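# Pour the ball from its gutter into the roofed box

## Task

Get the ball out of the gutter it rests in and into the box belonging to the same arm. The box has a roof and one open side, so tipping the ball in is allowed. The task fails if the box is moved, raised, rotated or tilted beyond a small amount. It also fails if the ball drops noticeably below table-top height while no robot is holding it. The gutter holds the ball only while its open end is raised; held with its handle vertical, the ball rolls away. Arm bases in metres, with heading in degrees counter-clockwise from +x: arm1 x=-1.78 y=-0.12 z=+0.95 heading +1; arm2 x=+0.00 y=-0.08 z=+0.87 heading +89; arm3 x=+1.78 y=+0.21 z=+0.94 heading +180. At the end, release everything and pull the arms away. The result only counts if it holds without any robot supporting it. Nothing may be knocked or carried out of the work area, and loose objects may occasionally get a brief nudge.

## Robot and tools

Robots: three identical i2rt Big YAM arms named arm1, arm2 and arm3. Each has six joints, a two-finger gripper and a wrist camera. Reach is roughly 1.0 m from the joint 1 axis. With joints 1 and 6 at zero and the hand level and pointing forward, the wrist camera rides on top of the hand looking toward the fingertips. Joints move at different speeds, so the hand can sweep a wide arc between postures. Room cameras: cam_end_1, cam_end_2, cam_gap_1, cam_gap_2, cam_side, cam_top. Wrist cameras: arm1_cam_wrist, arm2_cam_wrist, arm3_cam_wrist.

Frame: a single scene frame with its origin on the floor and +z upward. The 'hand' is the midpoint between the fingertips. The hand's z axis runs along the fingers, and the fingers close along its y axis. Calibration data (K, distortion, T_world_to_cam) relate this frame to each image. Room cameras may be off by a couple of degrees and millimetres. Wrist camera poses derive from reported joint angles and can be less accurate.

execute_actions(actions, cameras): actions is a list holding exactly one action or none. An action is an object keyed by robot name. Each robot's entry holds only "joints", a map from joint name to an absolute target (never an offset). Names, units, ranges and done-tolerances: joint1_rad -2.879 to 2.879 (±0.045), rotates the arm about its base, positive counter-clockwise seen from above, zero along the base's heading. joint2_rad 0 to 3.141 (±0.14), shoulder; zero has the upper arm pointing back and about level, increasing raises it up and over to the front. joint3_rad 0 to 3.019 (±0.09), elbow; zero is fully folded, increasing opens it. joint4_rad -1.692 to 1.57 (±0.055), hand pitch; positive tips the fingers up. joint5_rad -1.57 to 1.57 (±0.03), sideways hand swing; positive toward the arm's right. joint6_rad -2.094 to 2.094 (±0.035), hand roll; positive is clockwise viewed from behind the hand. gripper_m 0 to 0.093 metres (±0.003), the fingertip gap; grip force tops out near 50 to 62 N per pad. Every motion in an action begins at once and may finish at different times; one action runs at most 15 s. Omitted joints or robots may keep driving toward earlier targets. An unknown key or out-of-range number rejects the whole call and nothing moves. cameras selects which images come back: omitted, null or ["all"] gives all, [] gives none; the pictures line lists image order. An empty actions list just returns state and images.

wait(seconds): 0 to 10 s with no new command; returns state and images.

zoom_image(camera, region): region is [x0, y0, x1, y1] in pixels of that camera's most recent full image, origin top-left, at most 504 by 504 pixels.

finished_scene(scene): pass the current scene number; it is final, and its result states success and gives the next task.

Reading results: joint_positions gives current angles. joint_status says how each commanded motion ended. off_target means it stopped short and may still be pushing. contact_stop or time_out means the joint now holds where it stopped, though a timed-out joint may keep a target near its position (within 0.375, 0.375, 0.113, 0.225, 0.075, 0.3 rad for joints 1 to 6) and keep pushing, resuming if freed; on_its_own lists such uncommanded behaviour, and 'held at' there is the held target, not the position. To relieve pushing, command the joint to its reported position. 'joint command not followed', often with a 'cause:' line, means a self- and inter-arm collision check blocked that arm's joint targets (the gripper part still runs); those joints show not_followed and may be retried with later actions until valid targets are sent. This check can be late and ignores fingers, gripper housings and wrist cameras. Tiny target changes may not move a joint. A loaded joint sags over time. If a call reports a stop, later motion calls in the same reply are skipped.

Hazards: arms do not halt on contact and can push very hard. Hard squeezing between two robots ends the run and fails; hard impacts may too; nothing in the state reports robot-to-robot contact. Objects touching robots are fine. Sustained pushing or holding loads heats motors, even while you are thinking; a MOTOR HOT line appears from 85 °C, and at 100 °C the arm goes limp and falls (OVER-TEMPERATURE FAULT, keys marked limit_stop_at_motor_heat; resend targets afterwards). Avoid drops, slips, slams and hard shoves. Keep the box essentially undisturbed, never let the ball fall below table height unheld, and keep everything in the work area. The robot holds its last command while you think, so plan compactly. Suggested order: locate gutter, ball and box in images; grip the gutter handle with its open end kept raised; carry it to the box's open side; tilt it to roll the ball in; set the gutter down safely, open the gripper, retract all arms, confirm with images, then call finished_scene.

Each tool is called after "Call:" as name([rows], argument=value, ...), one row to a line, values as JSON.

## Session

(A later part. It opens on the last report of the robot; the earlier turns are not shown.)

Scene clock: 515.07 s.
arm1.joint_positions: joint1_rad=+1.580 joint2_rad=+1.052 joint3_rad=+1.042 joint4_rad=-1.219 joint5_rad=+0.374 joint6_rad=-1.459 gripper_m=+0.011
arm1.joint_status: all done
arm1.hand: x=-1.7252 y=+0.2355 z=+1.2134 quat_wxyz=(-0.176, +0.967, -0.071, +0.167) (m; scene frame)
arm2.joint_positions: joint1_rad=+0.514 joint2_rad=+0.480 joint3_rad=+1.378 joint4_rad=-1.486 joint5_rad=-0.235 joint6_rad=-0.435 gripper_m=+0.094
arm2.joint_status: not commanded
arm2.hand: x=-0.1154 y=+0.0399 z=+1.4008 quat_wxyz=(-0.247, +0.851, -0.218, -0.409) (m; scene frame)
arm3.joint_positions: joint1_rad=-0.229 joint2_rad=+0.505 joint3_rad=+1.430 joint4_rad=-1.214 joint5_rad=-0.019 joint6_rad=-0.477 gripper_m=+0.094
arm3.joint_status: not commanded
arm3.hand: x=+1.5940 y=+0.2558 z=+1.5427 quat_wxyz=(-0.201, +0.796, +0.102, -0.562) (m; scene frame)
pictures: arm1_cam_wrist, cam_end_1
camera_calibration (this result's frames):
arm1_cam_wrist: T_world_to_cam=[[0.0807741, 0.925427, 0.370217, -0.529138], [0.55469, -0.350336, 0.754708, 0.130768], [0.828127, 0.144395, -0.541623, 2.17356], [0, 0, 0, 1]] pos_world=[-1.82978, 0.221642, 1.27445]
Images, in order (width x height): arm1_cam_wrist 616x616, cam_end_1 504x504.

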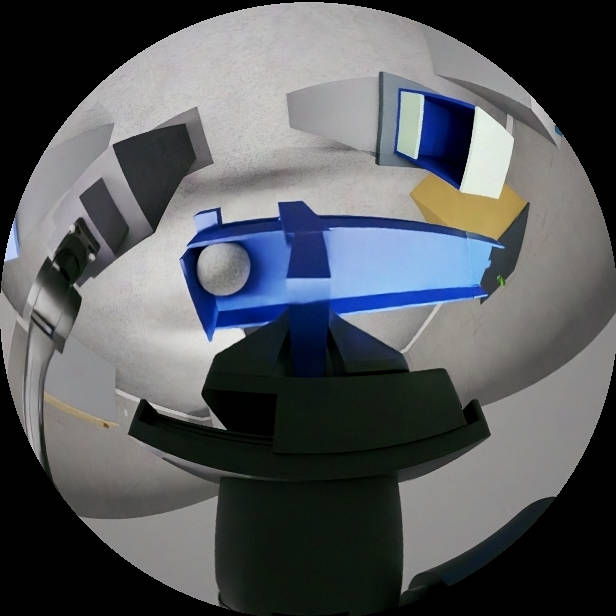

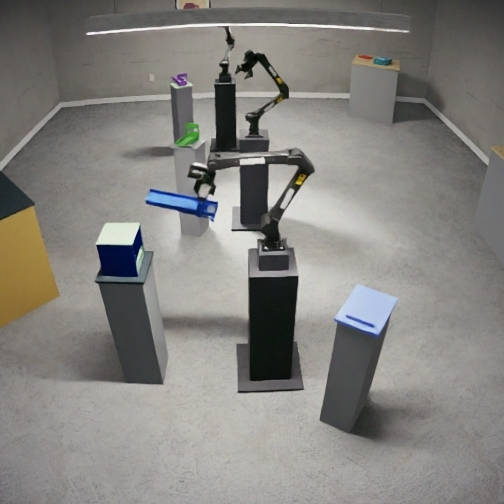

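Call:
execute_actions([
  {"arm1":{"joints":{"joint1_rad":1.615,"joint4_rad":-0.926,"joint5_rad":0.0,"joint6_rad":-1.58}}},
], cameras=["arm1_cam_wrist","cam_end_1"])

Scene clock: 577.13 s.
arm1.joint_positions: joint1_rad=+1.610 joint2_rad=+1.052 joint3_rad=+1.037 joint4_rad=-0.953 joint5_rad=+0.002 joint6_rad=-1.563 gripper_m=+0.011
arm1.joint_status: all done
arm1.hand: x=-1.8014 y=+0.2941 z=+1.2293 quat_wxyz=(-0.294, +0.956, +0.023, -0.013) (m; scene frame)
arm2.joint_positions: joint1_rad=+0.514 joint2_rad=+0.480 joint3_rad=+1.378 joint4_rad=-1.486 joint5_rad=-0.235 joint6_rad=-0.435 gripper_m=+0.094
arm2.joint_status: not commanded
arm2.hand: x=-0.1154 y=+0.0399 z=+1.4008 quat_wxyz=(-0.247, +0.851, -0.218, -0.409) (m; scene frame)
arm3.joint_positions: joint1_rad=-0.229 joint2_rad=+0.505 joint3_rad=+1.430 joint4_rad=-1.214 joint5_rad=-0.019 joint6_rad=-0.477 gripper_m=+0.094
arm3.joint_status: not commanded
arm3.hand: x=+1.5940 y=+0.2558 z=+1.5427 quat_wxyz=(-0.201, +0.796, +0.102, -0.562) (m; scene frame)
pictures: arm1_cam_wrist, cam_end_1
camera_calibration (this result's frames):
arm1_cam_wrist: T_world_to_cam=[[-0.0330904, 0.824004, 0.565616, -0.998563], [0.833371, -0.289657, 0.470735, 1.01482], [0.551723, 0.486945, -0.677116, 1.80473], [0, 0, 0, 1]] pos_world=[-1.87447, 0.237964, 1.30911]
Images, in order (width x height): arm1_cam_wrist 616x616, cam_end_1 504x504.

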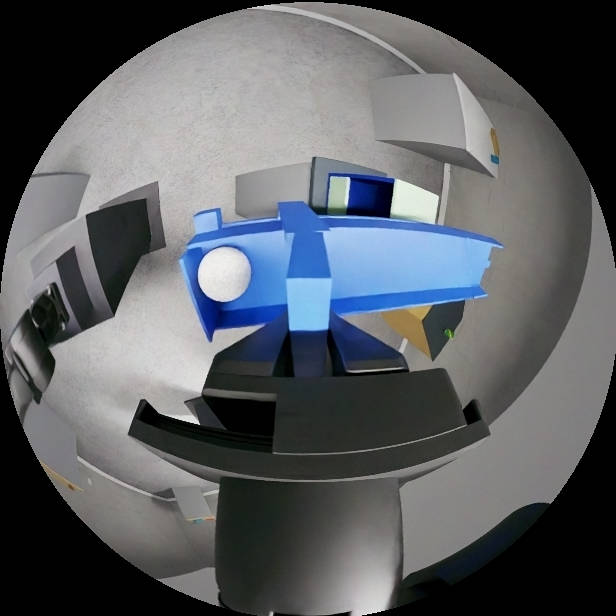

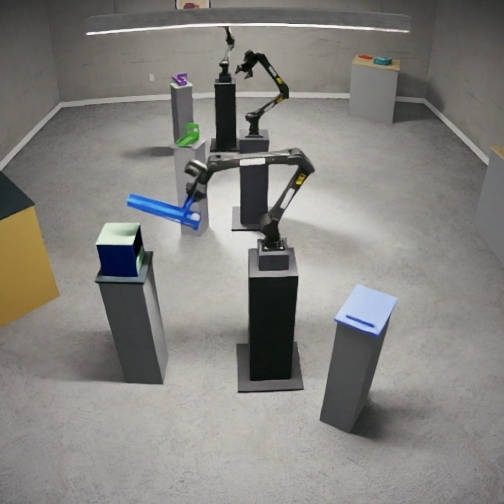

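Call:
execute_actions([
  {"arm1":{"joints":{"joint3_rad":0.66,"joint4_rad":-0.905}}},
], cameras=["arm1_cam_wrist","cam_end_1","cam_side"])

Scene clock: 594.10 s.
arm1.joint_positions: joint1_rad=+1.610 joint2_rad=+1.052 joint3_rad=+0.638 joint4_rad=-0.917 joint5_rad=+0.002 joint6_rad=-1.564 gripper_m=+0.011
arm1.joint_status: all done
arm1.hand: x=-1.7963 y=+0.1798 z=+1.0461 quat_wxyz=(-0.116, +0.993, +0.026, -0.007) (m; scene frame)
arm2.joint_positions: joint1_rad=+0.514 joint2_rad=+0.480 joint3_rad=+1.378 joint4_rad=-1.486 joint5_rad=-0.235 joint6_rad=-0.435 gripper_m=+0.094
arm2.joint_status: not commanded
arm2.hand: x=-0.1154 y=+0.0399 z=+1.4008 quat_wxyz=(-0.247, +0.851, -0.218, -0.409) (m; scene frame)
arm3.joint_positions: joint1_rad=-0.229 joint2_rad=+0.505 joint3_rad=+1.430 joint4_rad=-1.214 joint5_rad=-0.019 joint6_rad=-0.477 gripper_m=+0.094
arm3.joint_status: not commanded
arm3.hand: x=+1.5940 y=+0.2558 z=+1.5427 quat_wxyz=(-0.201, +0.796, +0.102, -0.562) (m; scene frame)
pictures: arm1_cam_wrist, cam_end_1, cam_side
camera_calibration (this result's frames):
arm1_cam_wrist: T_world_to_cam=[[-0.0453424, 0.970735, 0.235836, -0.504032], [0.822964, -0.0975266, 0.55966, 0.917408], [0.566281, 0.21946, -0.794458, 1.93046], [0, 0, 0, 1]] pos_world=[-1.87103, 0.155093, 1.1391]
Images, in order (width x height): arm1_cam_wrist 616x616, cam_end_1 504x504, cam_side 504x504.

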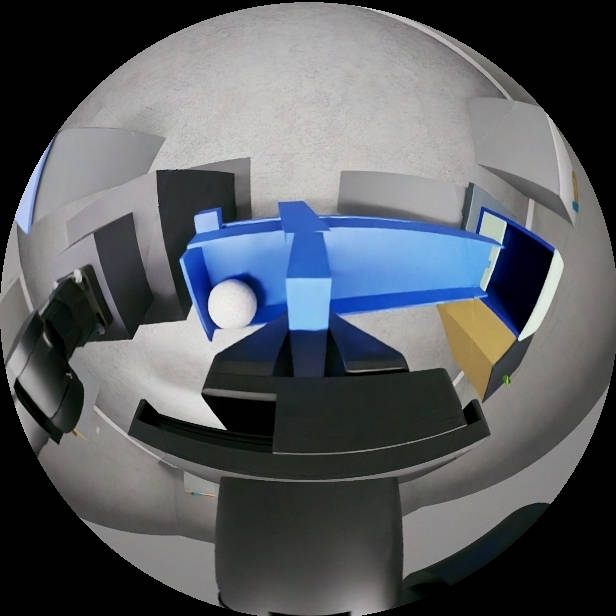

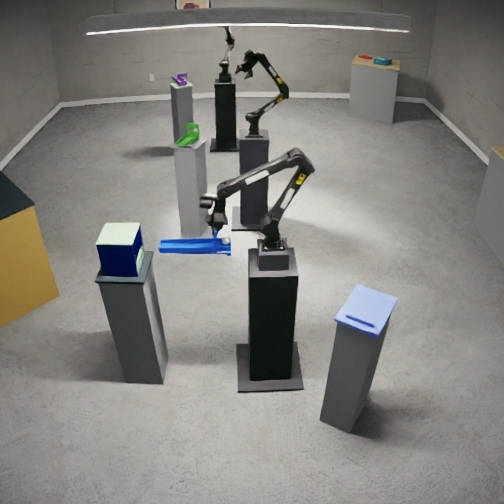

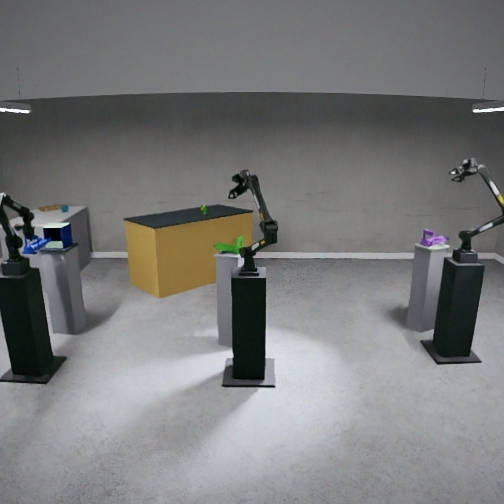

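Call:
zoom_image(camera="cam_end_1", region=[90, 190, 250, 290])

Call:
zoom_image(camera="cam_side", region=[0, 190, 100, 270])

Call:
zoom_image(camera="arm1_cam_wrist", region=[430, 170, 590, 350])

Region (90, 190, 250, 290) of cam_end_1's 504x504 image, scaled by 3.150, with more detail than that image has; it fills the top 315 rows of this view, and the rest is white.

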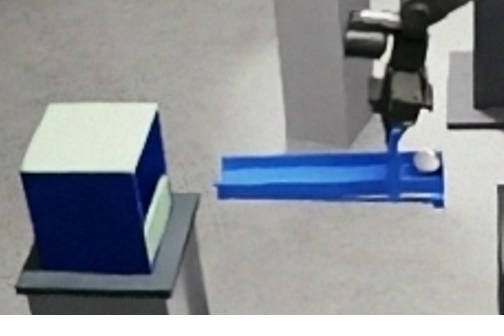

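Region (0, 190, 100, 270) of cam_side's 504x504 image, scaled by 5.040, with more detail than that image has; it fills the top 403 rows of this view, and the rest is white.

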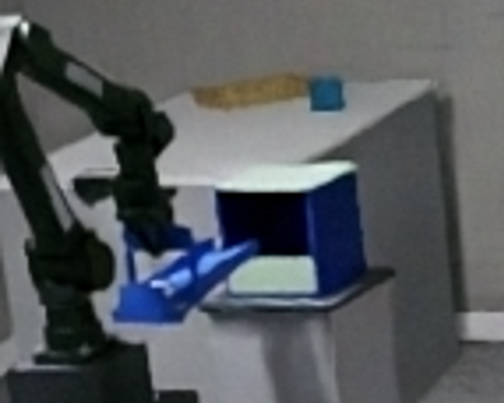

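Region (430, 170, 590, 350) of arm1_cam_wrist's 616x616 image, scaled by 2.800, with more detail than that image has.

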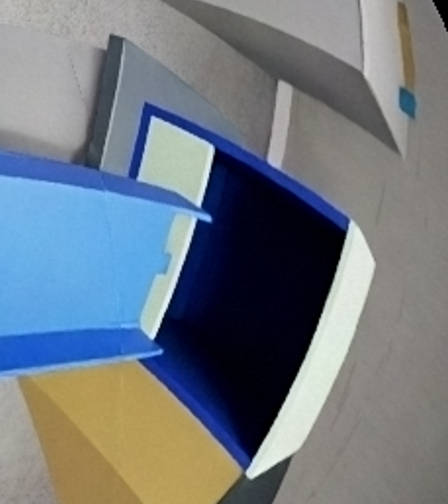

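Call:
execute_actions([
  {"arm1":{"joints":{"joint2_rad":1.275,"joint3_rad":0.885,"joint4_rad":-0.85}}},
], cameras=["arm1_cam_wrist","cam_end_1","cam_side"])

Scene clock: 650.67 s.
arm1.joint_positions: joint1_rad=+1.610 joint2_rad=+1.274 joint3_rad=+0.837 joint4_rad=-0.858 joint5_rad=+0.002 joint6_rad=-1.565 gripper_m=+0.011
arm1.joint_status: all done
arm1.hand: x=-1.8014 y=+0.2676 z=+1.0592 quat_wxyz=(-0.134, +0.991, +0.026, -0.008) (m; scene frame)
arm2.joint_positions: joint1_rad=+0.514 joint2_rad=+0.480 joint3_rad=+1.378 joint4_rad=-1.486 joint5_rad=-0.235 joint6_rad=-0.435 gripper_m=+0.094
arm2.joint_status: not commanded
arm2.hand: x=-0.1154 y=+0.0399 z=+1.4008 quat_wxyz=(-0.247, +0.851, -0.218, -0.409) (m; scene frame)
arm3.joint_positions: joint1_rad=-0.229 joint2_rad=+0.505 joint3_rad=+1.430 joint4_rad=-1.214 joint5_rad=-0.019 joint6_rad=-0.477 gripper_m=+0.094
arm3.joint_status: not commanded
arm3.hand: x=+1.5940 y=+0.2558 z=+1.5427 quat_wxyz=(-0.201, +0.796, +0.102, -0.562) (m; scene frame)
pictures: arm1_cam_wrist, cam_end_1, cam_side
camera_calibration (this result's frames):
arm1_cam_wrist: T_world_to_cam=[[-0.0448934, 0.961666, 0.270523, -0.62607], [0.8241, -0.117412, 0.554141, 0.936067], [0.564662, 0.247816, -0.787238, 1.9063], [0, 0, 0, 1]] pos_world=[-1.87593, 0.239565, 1.15137]
Images, in order (width x height): arm1_cam_wrist 616x616, cam_end_1 504x504, cam_side 504x504.

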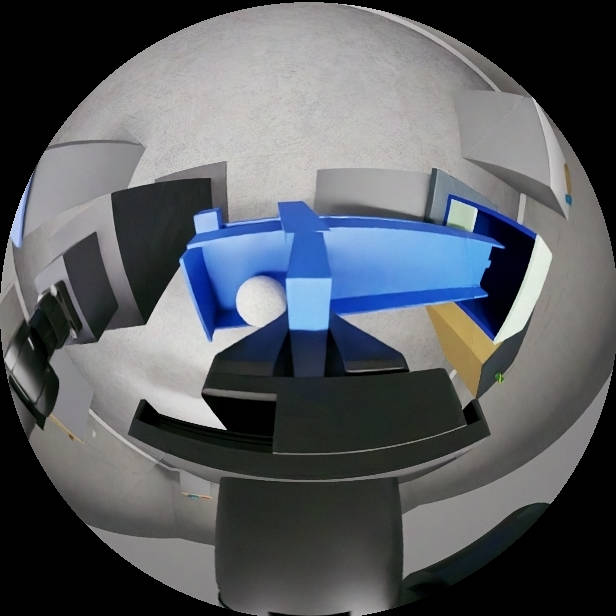

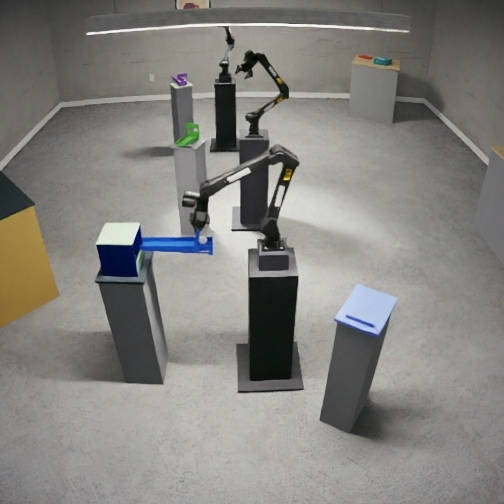

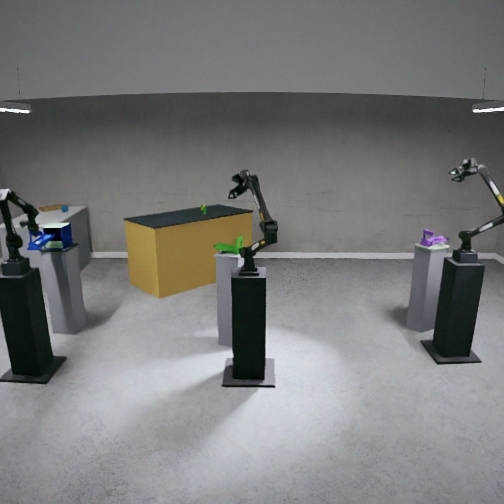

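Call:
execute_actions(actions=[], cameras=["arm1_cam_wrist","cam_end_1","cam_side"])

Scene clock: 657.47 s.
arm1.joint_positions: joint1_rad=+1.610 joint2_rad=+1.274 joint3_rad=+0.837 joint4_rad=-0.858 joint5_rad=+0.002 joint6_rad=-1.565 gripper_m=+0.011
arm1.joint_status: all done
arm1.hand: x=-1.8014 y=+0.2676 z=+1.0592 quat_wxyz=(-0.134, +0.991, +0.026, -0.008) (m; scene frame)
arm2.joint_positions: joint1_rad=+0.514 joint2_rad=+0.480 joint3_rad=+1.378 joint4_rad=-1.486 joint5_rad=-0.235 joint6_rad=-0.435 gripper_m=+0.094
arm2.joint_status: not commanded
arm2.hand: x=-0.1154 y=+0.0399 z=+1.4008 quat_wxyz=(-0.247, +0.851, -0.218, -0.409) (m; scene frame)
arm3.joint_positions: joint1_rad=-0.229 joint2_rad=+0.505 joint3_rad=+1.430 joint4_rad=-1.214 joint5_rad=-0.019 joint6_rad=-0.477 gripper_m=+0.094
arm3.joint_status: not commanded
arm3.hand: x=+1.5940 y=+0.2558 z=+1.5427 quat_wxyz=(-0.201, +0.796, +0.102, -0.562) (m; scene frame)
pictures: arm1_cam_wrist, cam_end_1, cam_side
camera_calibration (this result's frames):
arm1_cam_wrist: T_world_to_cam=[[-0.0448934, 0.961666, 0.270523, -0.62607], [0.8241, -0.117412, 0.554141, 0.936067], [0.564662, 0.247816, -0.787238, 1.9063], [0, 0, 0, 1]] pos_world=[-1.87593, 0.239565, 1.15137]
Images, in order (width x height): arm1_cam_wrist 616x616, cam_end_1 504x504, cam_side 504x504.

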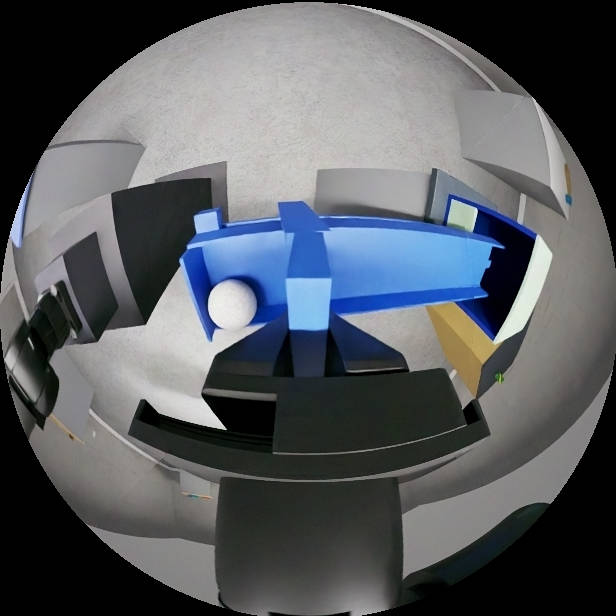

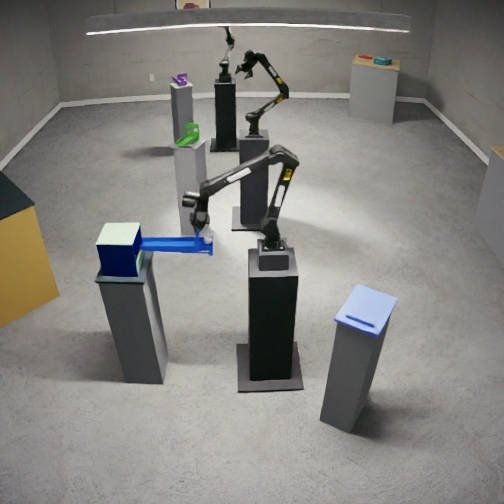

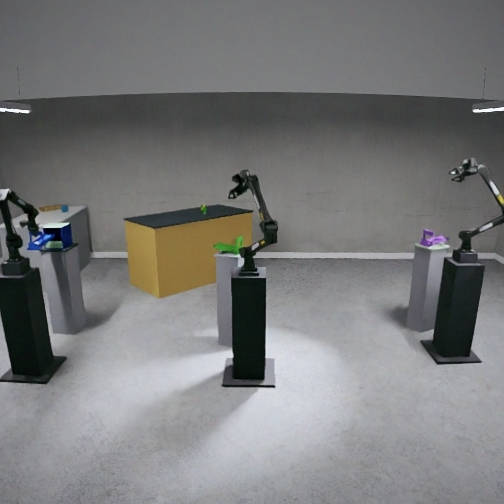

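Call:
zoom_image(camera="cam_end_1", region=[90, 200, 230, 290])

Call:
zoom_image(camera="arm1_cam_wrist", region=[430, 170, 570, 350])

Call:
zoom_image(camera="cam_side", region=[10, 200, 90, 260])

Region (90, 200, 230, 290) of cam_end_1's 504x504 image, scaled by 3.600, with more detail than that image has; it fills the top 324 rows of this view, and the rest is white.

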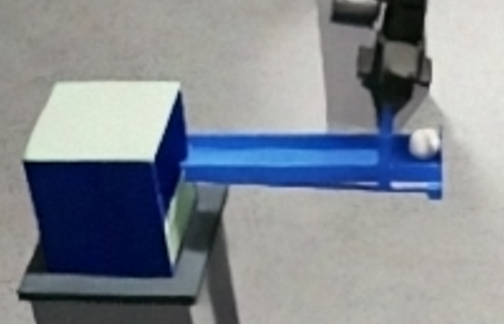

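Region (430, 170, 570, 350) of arm1_cam_wrist's 616x616 image, scaled by 2.800, with more detail than that image has.

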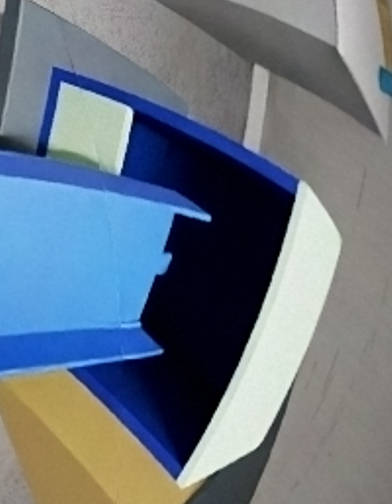

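Region (10, 200, 90, 260) of cam_side's 504x504 image, scaled by 6.300, with more detail than that image has; it fills the top 378 rows of this view, and the rest is white.

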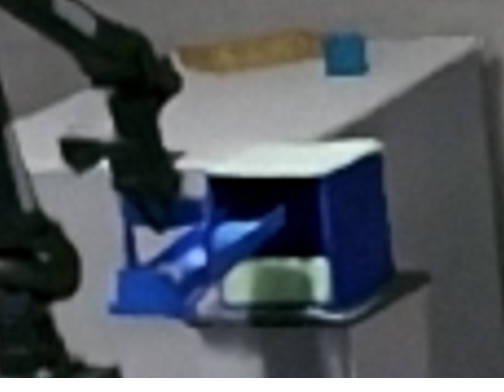

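Call:
execute_actions([
  {"arm1":{"joints":{"joint2_rad":1.367,"joint3_rad":0.970,"joint4_rad":-0.875}}},
], cameras=["arm1_cam_wrist","cam_end_1","cam_side"])

Scene clock: 684.17 s.
arm1.joint_positions: joint1_rad=+1.610 joint2_rad=+1.366 joint3_rad=+0.914 joint4_rad=-0.873 joint5_rad=+0.002 joint6_rad=-1.565 gripper_m=+0.011
arm1.joint_status: all done
arm1.hand: x=-1.8029 y=+0.2934 z=+1.0547 quat_wxyz=(-0.120, +0.992, +0.026, -0.007) (m; scene frame)
arm2.joint_positions: joint1_rad=+0.514 joint2_rad=+0.480 joint3_rad=+1.378 joint4_rad=-1.486 joint5_rad=-0.235 joint6_rad=-0.435 gripper_m=+0.094
arm2.joint_status: not commanded
arm2.hand: x=-0.1154 y=+0.0399 z=+1.4008 quat_wxyz=(-0.247, +0.851, -0.218, -0.409) (m; scene frame)
arm3.joint_positions: joint1_rad=-0.229 joint2_rad=+0.505 joint3_rad=+1.430 joint4_rad=-1.214 joint5_rad=-0.019 joint6_rad=-0.477 gripper_m=+0.094
arm3.joint_status: not commanded
arm3.hand: x=+1.5940 y=+0.2558 z=+1.5427 quat_wxyz=(-0.201, +0.796, +0.102, -0.562) (m; scene frame)
pictures: arm1_cam_wrist, cam_end_1, cam_side
camera_calibration (this result's frames):
arm1_cam_wrist: T_world_to_cam=[[-0.0455786, 0.969171, 0.242135, -0.623281], [0.82316, -0.100891, 0.558774, 0.931417], [0.565977, 0.224784, -0.793185, 1.9127], [0, 0, 0, 1]] pos_world=[-1.87766, 0.268092, 1.14759]
Images, in order (width x height): arm1_cam_wrist 616x616, cam_end_1 504x504, cam_side 504x504.

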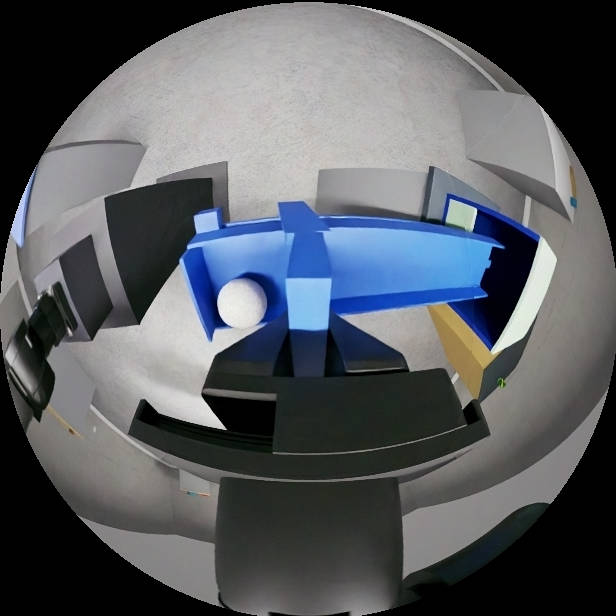

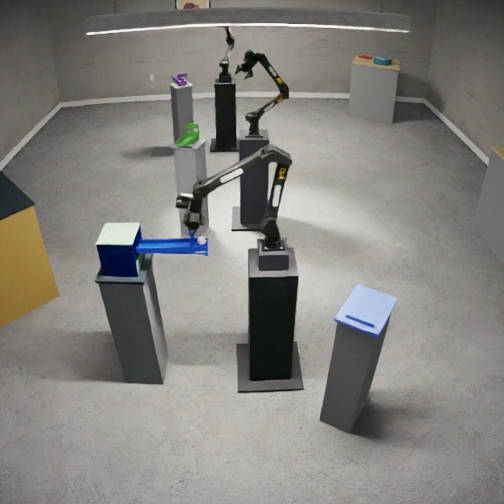

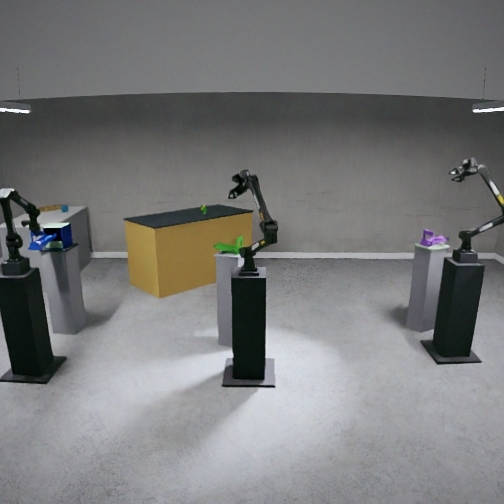

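Call:
execute_actions(actions=[])

Scene clock: 711.17 s.
arm1.joint_positions: joint1_rad=+1.610 joint2_rad=+1.366 joint3_rad=+0.914 joint4_rad=-0.873 joint5_rad=+0.002 joint6_rad=-1.565 gripper_m=+0.011
arm1.joint_status: all done
arm1.hand: x=-1.8029 y=+0.2934 z=+1.0547 quat_wxyz=(-0.120, +0.992, +0.026, -0.007) (m; scene frame)
arm2.joint_positions: joint1_rad=+0.514 joint2_rad=+0.480 joint3_rad=+1.378 joint4_rad=-1.486 joint5_rad=-0.235 joint6_rad=-0.435 gripper_m=+0.094
arm2.joint_status: not commanded
arm2.hand: x=-0.1154 y=+0.0399 z=+1.4008 quat_wxyz=(-0.247, +0.851, -0.218, -0.409) (m; scene frame)
arm3.joint_positions: joint1_rad=-0.229 joint2_rad=+0.505 joint3_rad=+1.430 joint4_rad=-1.214 joint5_rad=-0.019 joint6_rad=-0.477 gripper_m=+0.094
arm3.joint_status: not commanded
arm3.hand: x=+1.5940 y=+0.2558 z=+1.5427 quat_wxyz=(-0.201, +0.796, +0.102, -0.562) (m; scene frame)
pictures: arm1_cam_wrist, arm2_cam_wrist, arm3_cam_wrist, cam_end_1, cam_end_2, cam_gap_1, cam_gap_2, cam_side, cam_top
camera_calibration (this result's frames):
arm1_cam_wrist: T_world_to_cam=[[-0.0455786, 0.969171, 0.242135, -0.623281], [0.82316, -0.100891, 0.558774, 0.931417], [0.565977, 0.224784, -0.793185, 1.9127], [0, 0, 0, 1]] pos_world=[-1.87766, 0.268092, 1.14759]
arm2_cam_wrist: T_world_to_cam=[[0.569163, 0.782914, 0.251196, -0.315908], [0.809756, -0.480729, -0.336445, 0.59193], [-0.142651, 0.394899, -0.907582, 1.36391], [0, 0, 0, 1]] pos_world=[-0.104953, -0.00672214, 1.51637]
arm3_cam_wrist: T_world_to_cam=[[0.0754937, 0.89672, 0.436113, -1.02159], [0.832984, 0.1837, -0.521912, -0.56896], [-0.548123, 0.402676, -0.733085, 2.02436], [0, 0, 0, 1]] pos_world=[1.66065, 0.205438, 1.63261]
Images, in order (width x height): arm1_cam_wrist 616x616, arm2_cam_wrist 616x616, arm3_cam_wrist 616x616, cam_end_1 504x504, cam_end_2 504x504, cam_gap_1 504x504, cam_gap_2 504x504, cam_side 504x504, cam_top 504x504.

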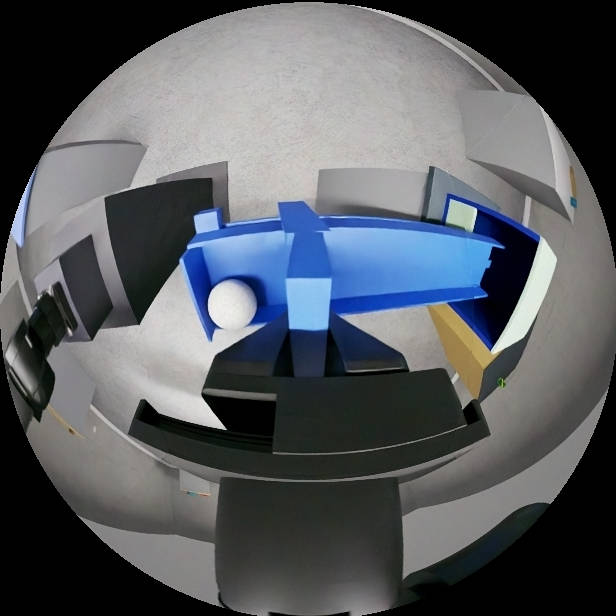

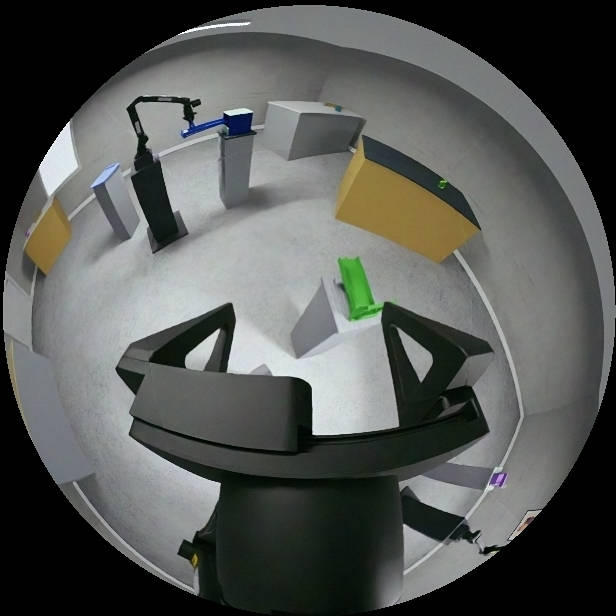

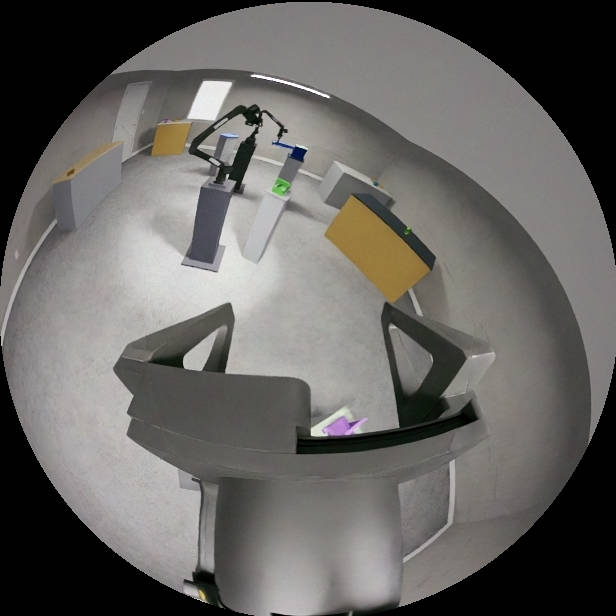

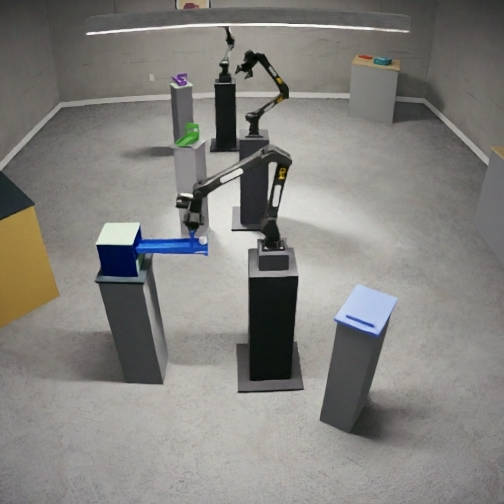

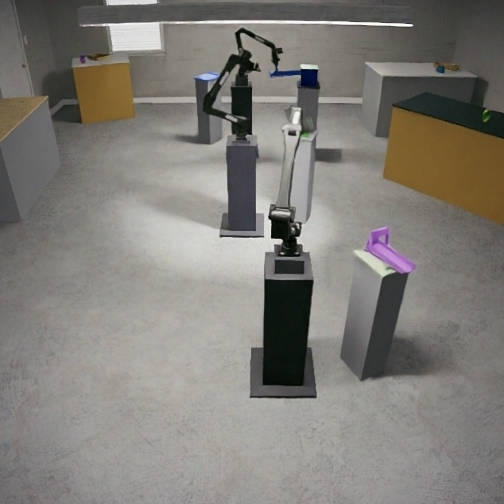

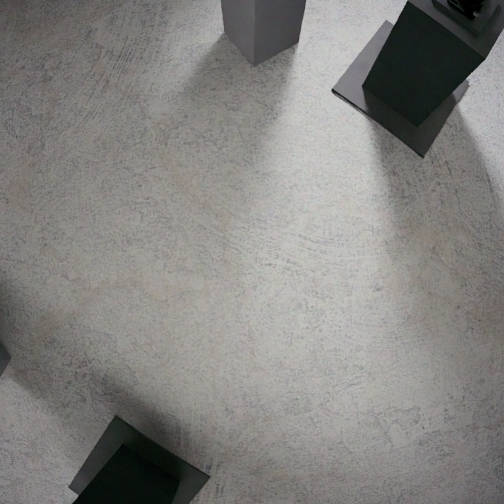

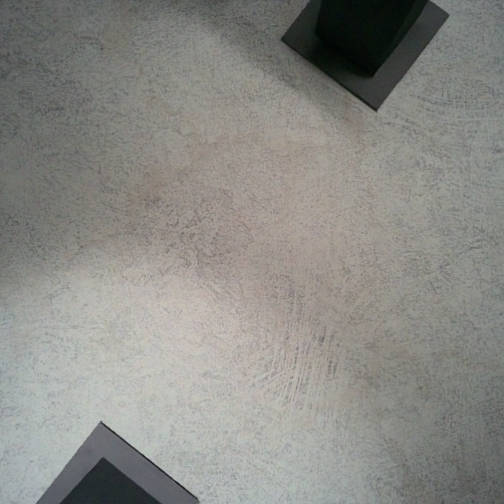

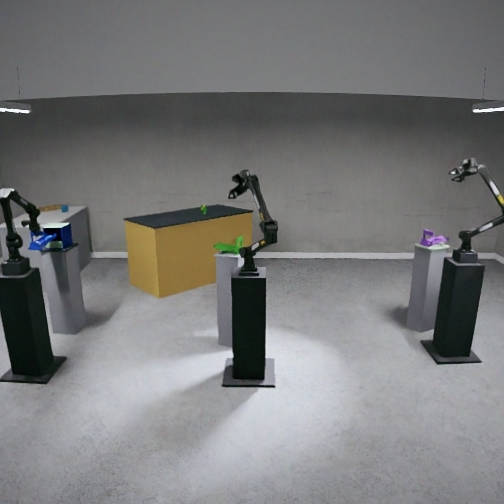

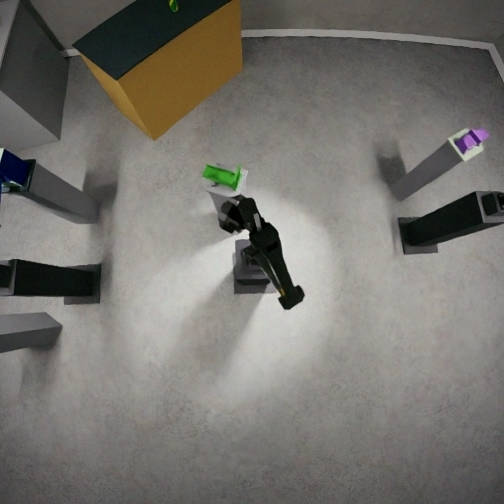

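Call:
zoom_image(camera="cam_end_1", region=[90, 200, 230, 290])

Call:
zoom_image(camera="arm1_cam_wrist", region=[400, 170, 570, 370])

Region (90, 200, 230, 290) of cam_end_1's 504x504 image, scaled by 3.600, with more detail than that image has; it fills the top 324 rows of this view, and the rest is white.

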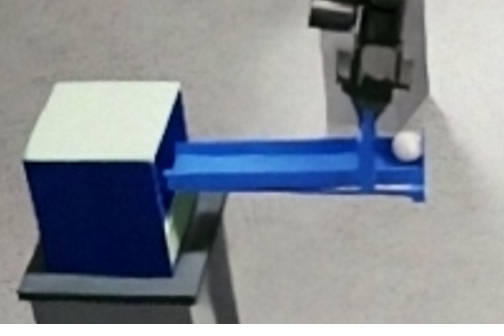

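Region (400, 170, 570, 370) of arm1_cam_wrist's 616x616 image, scaled by 2.520, with more detail than that image has; it fills the left 428 columns of this view, and the rest is white.

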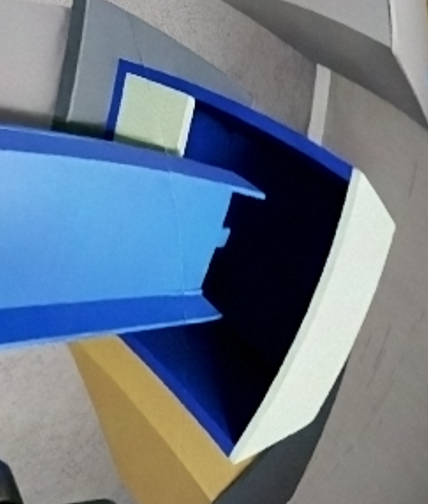

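Call:
execute_actions([
  {"arm1": {"joints": {"joint2_rad": 1.414, "joint3_rad": 1.015, "joint4_rad": -0.880}}},
], cameras=["arm1_cam_wrist", "cam_end_1"])

Scene clock: 728.40 s.
arm1.joint_positions: joint1_rad=+1.610 joint2_rad=+1.407 joint3_rad=+0.957 joint4_rad=-0.878 joint5_rad=+0.002 joint6_rad=-1.565 gripper_m=+0.011
arm1.joint_status: all done
arm1.hand: x=-1.8038 y=+0.3086 z=+1.0549 quat_wxyz=(-0.118, +0.993, +0.026, -0.007) (m; scene frame)
arm2.joint_positions: joint1_rad=+0.514 joint2_rad=+0.480 joint3_rad=+1.378 joint4_rad=-1.486 joint5_rad=-0.235 joint6_rad=-0.435 gripper_m=+0.094
arm2.joint_status: not commanded
arm2.hand: x=-0.1154 y=+0.0399 z=+1.4008 quat_wxyz=(-0.247, +0.851, -0.218, -0.409) (m; scene frame)
arm3.joint_positions: joint1_rad=-0.229 joint2_rad=+0.505 joint3_rad=+1.430 joint4_rad=-1.214 joint5_rad=-0.019 joint6_rad=-0.477 gripper_m=+0.094
arm3.joint_status: not commanded
arm3.hand: x=+1.5940 y=+0.2558 z=+1.5427 quat_wxyz=(-0.201, +0.796, +0.102, -0.562) (m; scene frame)
pictures: arm1_cam_wrist, cam_end_1
camera_calibration (this result's frames):
arm1_cam_wrist: T_world_to_cam=[[-0.0456555, 0.969994, 0.238803, -0.634976], [0.823049, -0.0989512, 0.559284, 0.932241], [0.566132, 0.222081, -0.793835, 1.91175], [0, 0, 0, 1]] pos_world=[-1.87858, 0.283605, 1.14787]
Images, in order (width x height): arm1_cam_wrist 616x616, cam_end_1 504x504.

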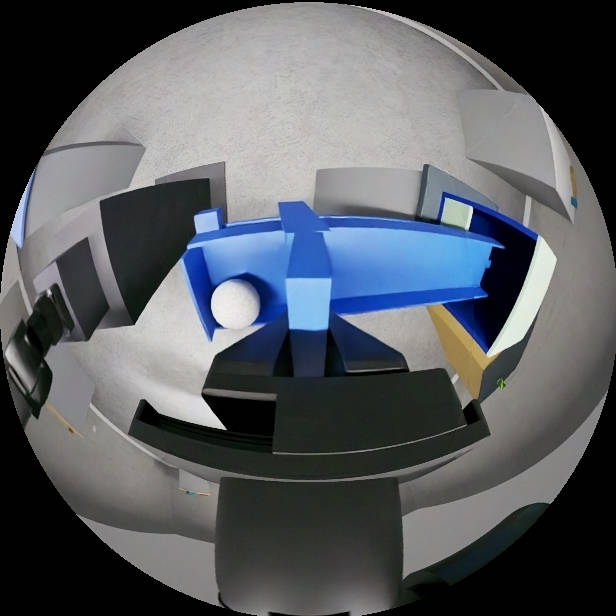

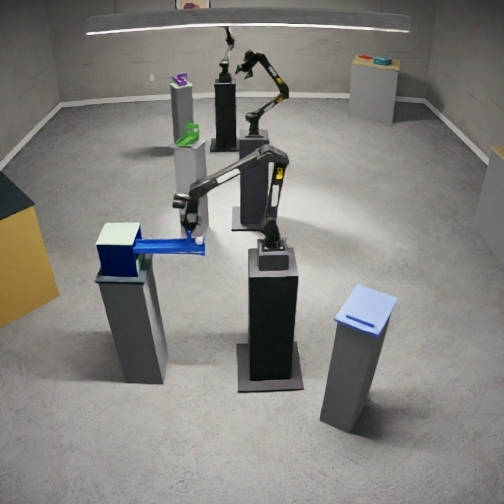

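Call:
execute_actions([
  {"arm1": {"joints": {"joint2_rad": 1.470, "joint3_rad": 1.066, "joint4_rad": -0.886}}},
], cameras=["arm1_cam_wrist", "cam_end_1"])

Call:
zoom_image(camera="cam_end_1", region=[90, 200, 230, 290])

Call:
zoom_image(camera="arm1_cam_wrist", region=[400, 170, 570, 370])

Scene clock: 736.80 s.
arm1.joint_positions: joint1_rad=+1.610 joint2_rad=+1.464 joint3_rad=+1.009 joint4_rad=-0.884 joint5_rad=+0.002 joint6_rad=-1.565 gripper_m=+0.011
arm1.joint_status: all done
arm1.hand: x=-1.8050 y=+0.3273 z=+1.0517 quat_wxyz=(-0.113, +0.993, +0.026, -0.007) (m; scene frame)
arm2.joint_positions: joint1_rad=+0.514 joint2_rad=+0.480 joint3_rad=+1.378 joint4_rad=-1.486 joint5_rad=-0.235 joint6_rad=-0.435 gripper_m=+0.094
arm2.joint_status: not commanded
arm2.hand: x=-0.1154 y=+0.0399 z=+1.4008 quat_wxyz=(-0.247, +0.851, -0.218, -0.409) (m; scene frame)
arm3.joint_positions: joint1_rad=-0.229 joint2_rad=+0.505 joint3_rad=+1.430 joint4_rad=-1.214 joint5_rad=-0.019 joint6_rad=-0.477 gripper_m=+0.094
arm3.joint_status: not commanded
arm3.hand: x=+1.5940 y=+0.2558 z=+1.5427 quat_wxyz=(-0.201, +0.796, +0.102, -0.562) (m; scene frame)
pictures: arm1_cam_wrist, cam_end_1
camera_calibration (this result's frames):
arm1_cam_wrist: T_world_to_cam=[[-0.0458908, 0.972481, 0.228419, -0.642635], [0.822704, -0.0929055, 0.560827, 0.932601], [0.566615, 0.213658, -0.7958, 1.91138], [0, 0, 0, 1]] pos_world=[-1.87976, 0.303212, 1.14484]
Images, in order (width x height): arm1_cam_wrist 616x616, cam_end_1 504x504.

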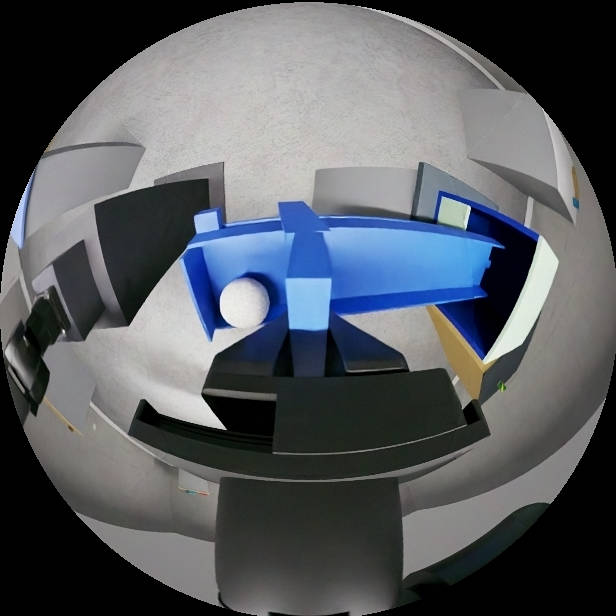

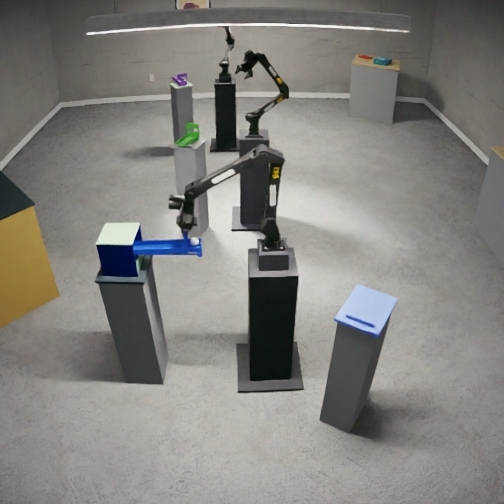

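Region (90, 200, 230, 290) of cam_end_1's 504x504 image, scaled by 3.600, with more detail than that image has; it fills the top 324 rows of this view, and the rest is white.

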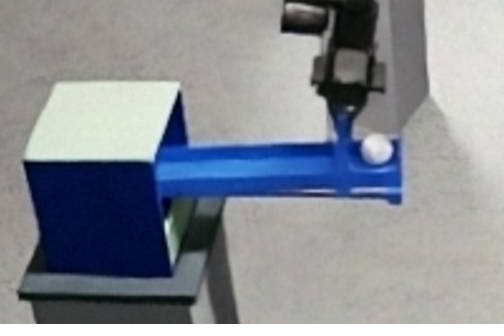

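Region (400, 170, 570, 370) of arm1_cam_wrist's 616x616 image, scaled by 2.520, with more detail than that image has; it fills the left 428 columns of this view, and the rest is white.

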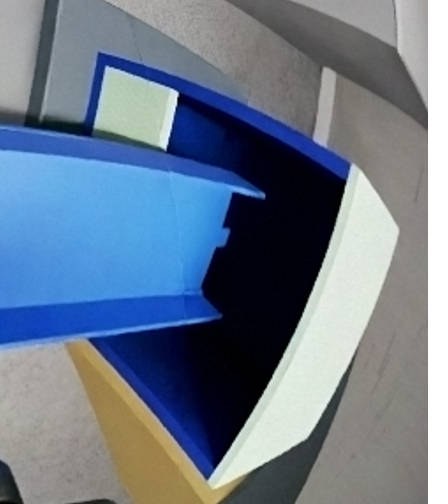

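Call:
execute_actions([
  {"arm1": {"joints": {"joint2_rad": 1.490, "joint3_rad": 1.110, "joint4_rad": -0.950}}},
], cameras=["arm1_cam_wrist"])

Scene clock: 765.03 s.
arm1.joint_positions: joint1_rad=+1.610 joint2_rad=+1.480 joint3_rad=+1.050 joint4_rad=-0.944 joint5_rad=+0.002 joint6_rad=-1.565 gripper_m=+0.011
arm1.joint_status: all done
arm1.hand: x=-1.8050 y=+0.3291 z=+1.0579 quat_wxyz=(-0.095, +0.995, +0.026, -0.006) (m; scene frame)
arm2.joint_positions: joint1_rad=+0.514 joint2_rad=+0.480 joint3_rad=+1.378 joint4_rad=-1.486 joint5_rad=-0.235 joint6_rad=-0.435 gripper_m=+0.094
arm2.joint_status: not commanded
arm2.hand: x=-0.1154 y=+0.0399 z=+1.4008 quat_wxyz=(-0.247, +0.851, -0.218, -0.409) (m; scene frame)
arm3.joint_positions: joint1_rad=-0.229 joint2_rad=+0.505 joint3_rad=+1.430 joint4_rad=-1.214 joint5_rad=-0.019 joint6_rad=-0.477 gripper_m=+0.094
arm3.joint_status: not commanded
arm3.hand: x=+1.5940 y=+0.2558 z=+1.5427 quat_wxyz=(-0.201, +0.796, +0.102, -0.562) (m; scene frame)
pictures: arm1_cam_wrist
camera_calibration (this result's frames):
arm1_cam_wrist: T_world_to_cam=[[-0.046619, 0.979869, 0.194121, -0.613277], [0.821559, -0.0729315, 0.56544, 0.9158], [0.568215, 0.185842, -0.80162, 1.93418], [0, 0, 0, 1]] pos_world=[-1.88001, 0.30827, 1.1517]
Images, in order (width x height): arm1_cam_wrist 616x616.

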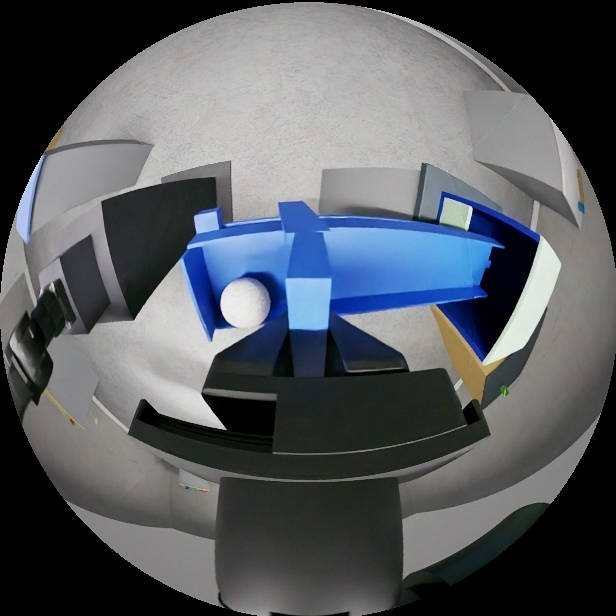

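Call:
execute_actions([
  {"arm1": {"joints": {"joint2_rad": 1.508, "joint3_rad": 1.165, "joint4_rad": -1.012}}},
], cameras=["arm1_cam_wrist"])

Scene clock: 771.87 s.
arm1.joint_positions: joint1_rad=+1.610 joint2_rad=+1.498 joint3_rad=+1.111 joint4_rad=-1.006 joint5_rad=+0.001 joint6_rad=-1.565 gripper_m=+0.011
arm1.joint_status: all done
arm1.hand: x=-1.8055 y=+0.3377 z=+1.0712 quat_wxyz=(-0.085, +0.996, +0.026, -0.006) (m; scene frame)
arm2.joint_positions: joint1_rad=+0.514 joint2_rad=+0.480 joint3_rad=+1.378 joint4_rad=-1.486 joint5_rad=-0.235 joint6_rad=-0.435 gripper_m=+0.094
arm2.joint_status: not commanded
arm2.hand: x=-0.1154 y=+0.0399 z=+1.4008 quat_wxyz=(-0.247, +0.851, -0.218, -0.409) (m; scene frame)
arm3.joint_positions: joint1_rad=-0.229 joint2_rad=+0.505 joint3_rad=+1.430 joint4_rad=-1.214 joint5_rad=-0.019 joint6_rad=-0.477 gripper_m=+0.094
arm3.joint_status: not commanded
arm3.hand: x=+1.5940 y=+0.2558 z=+1.5427 quat_wxyz=(-0.201, +0.796, +0.102, -0.562) (m; scene frame)
pictures: arm1_cam_wrist
camera_calibration (this result's frames):
arm1_cam_wrist: T_world_to_cam=[[-0.0477532, 0.983409, 0.175005, -0.607125], [0.821107, -0.0611177, 0.567493, 0.902326], [0.568773, 0.170797, -0.804565, 1.9527], [0, 0, 0, 1]] pos_world=[-1.88054, 0.318685, 1.16526]
Images, in order (width x height): arm1_cam_wrist 616x616.

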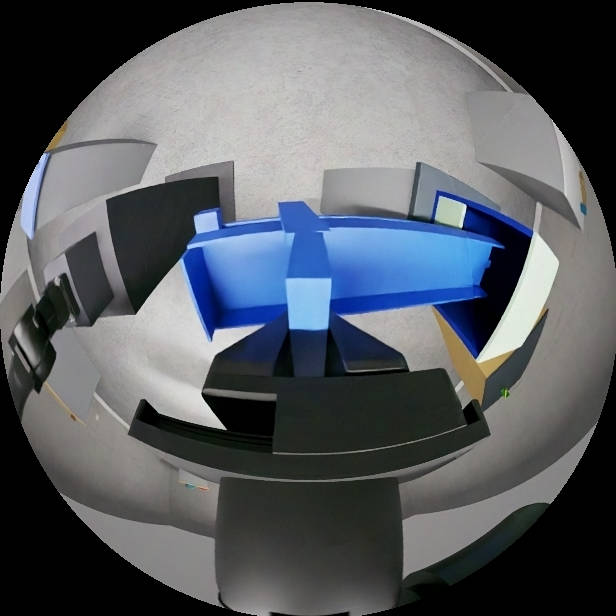

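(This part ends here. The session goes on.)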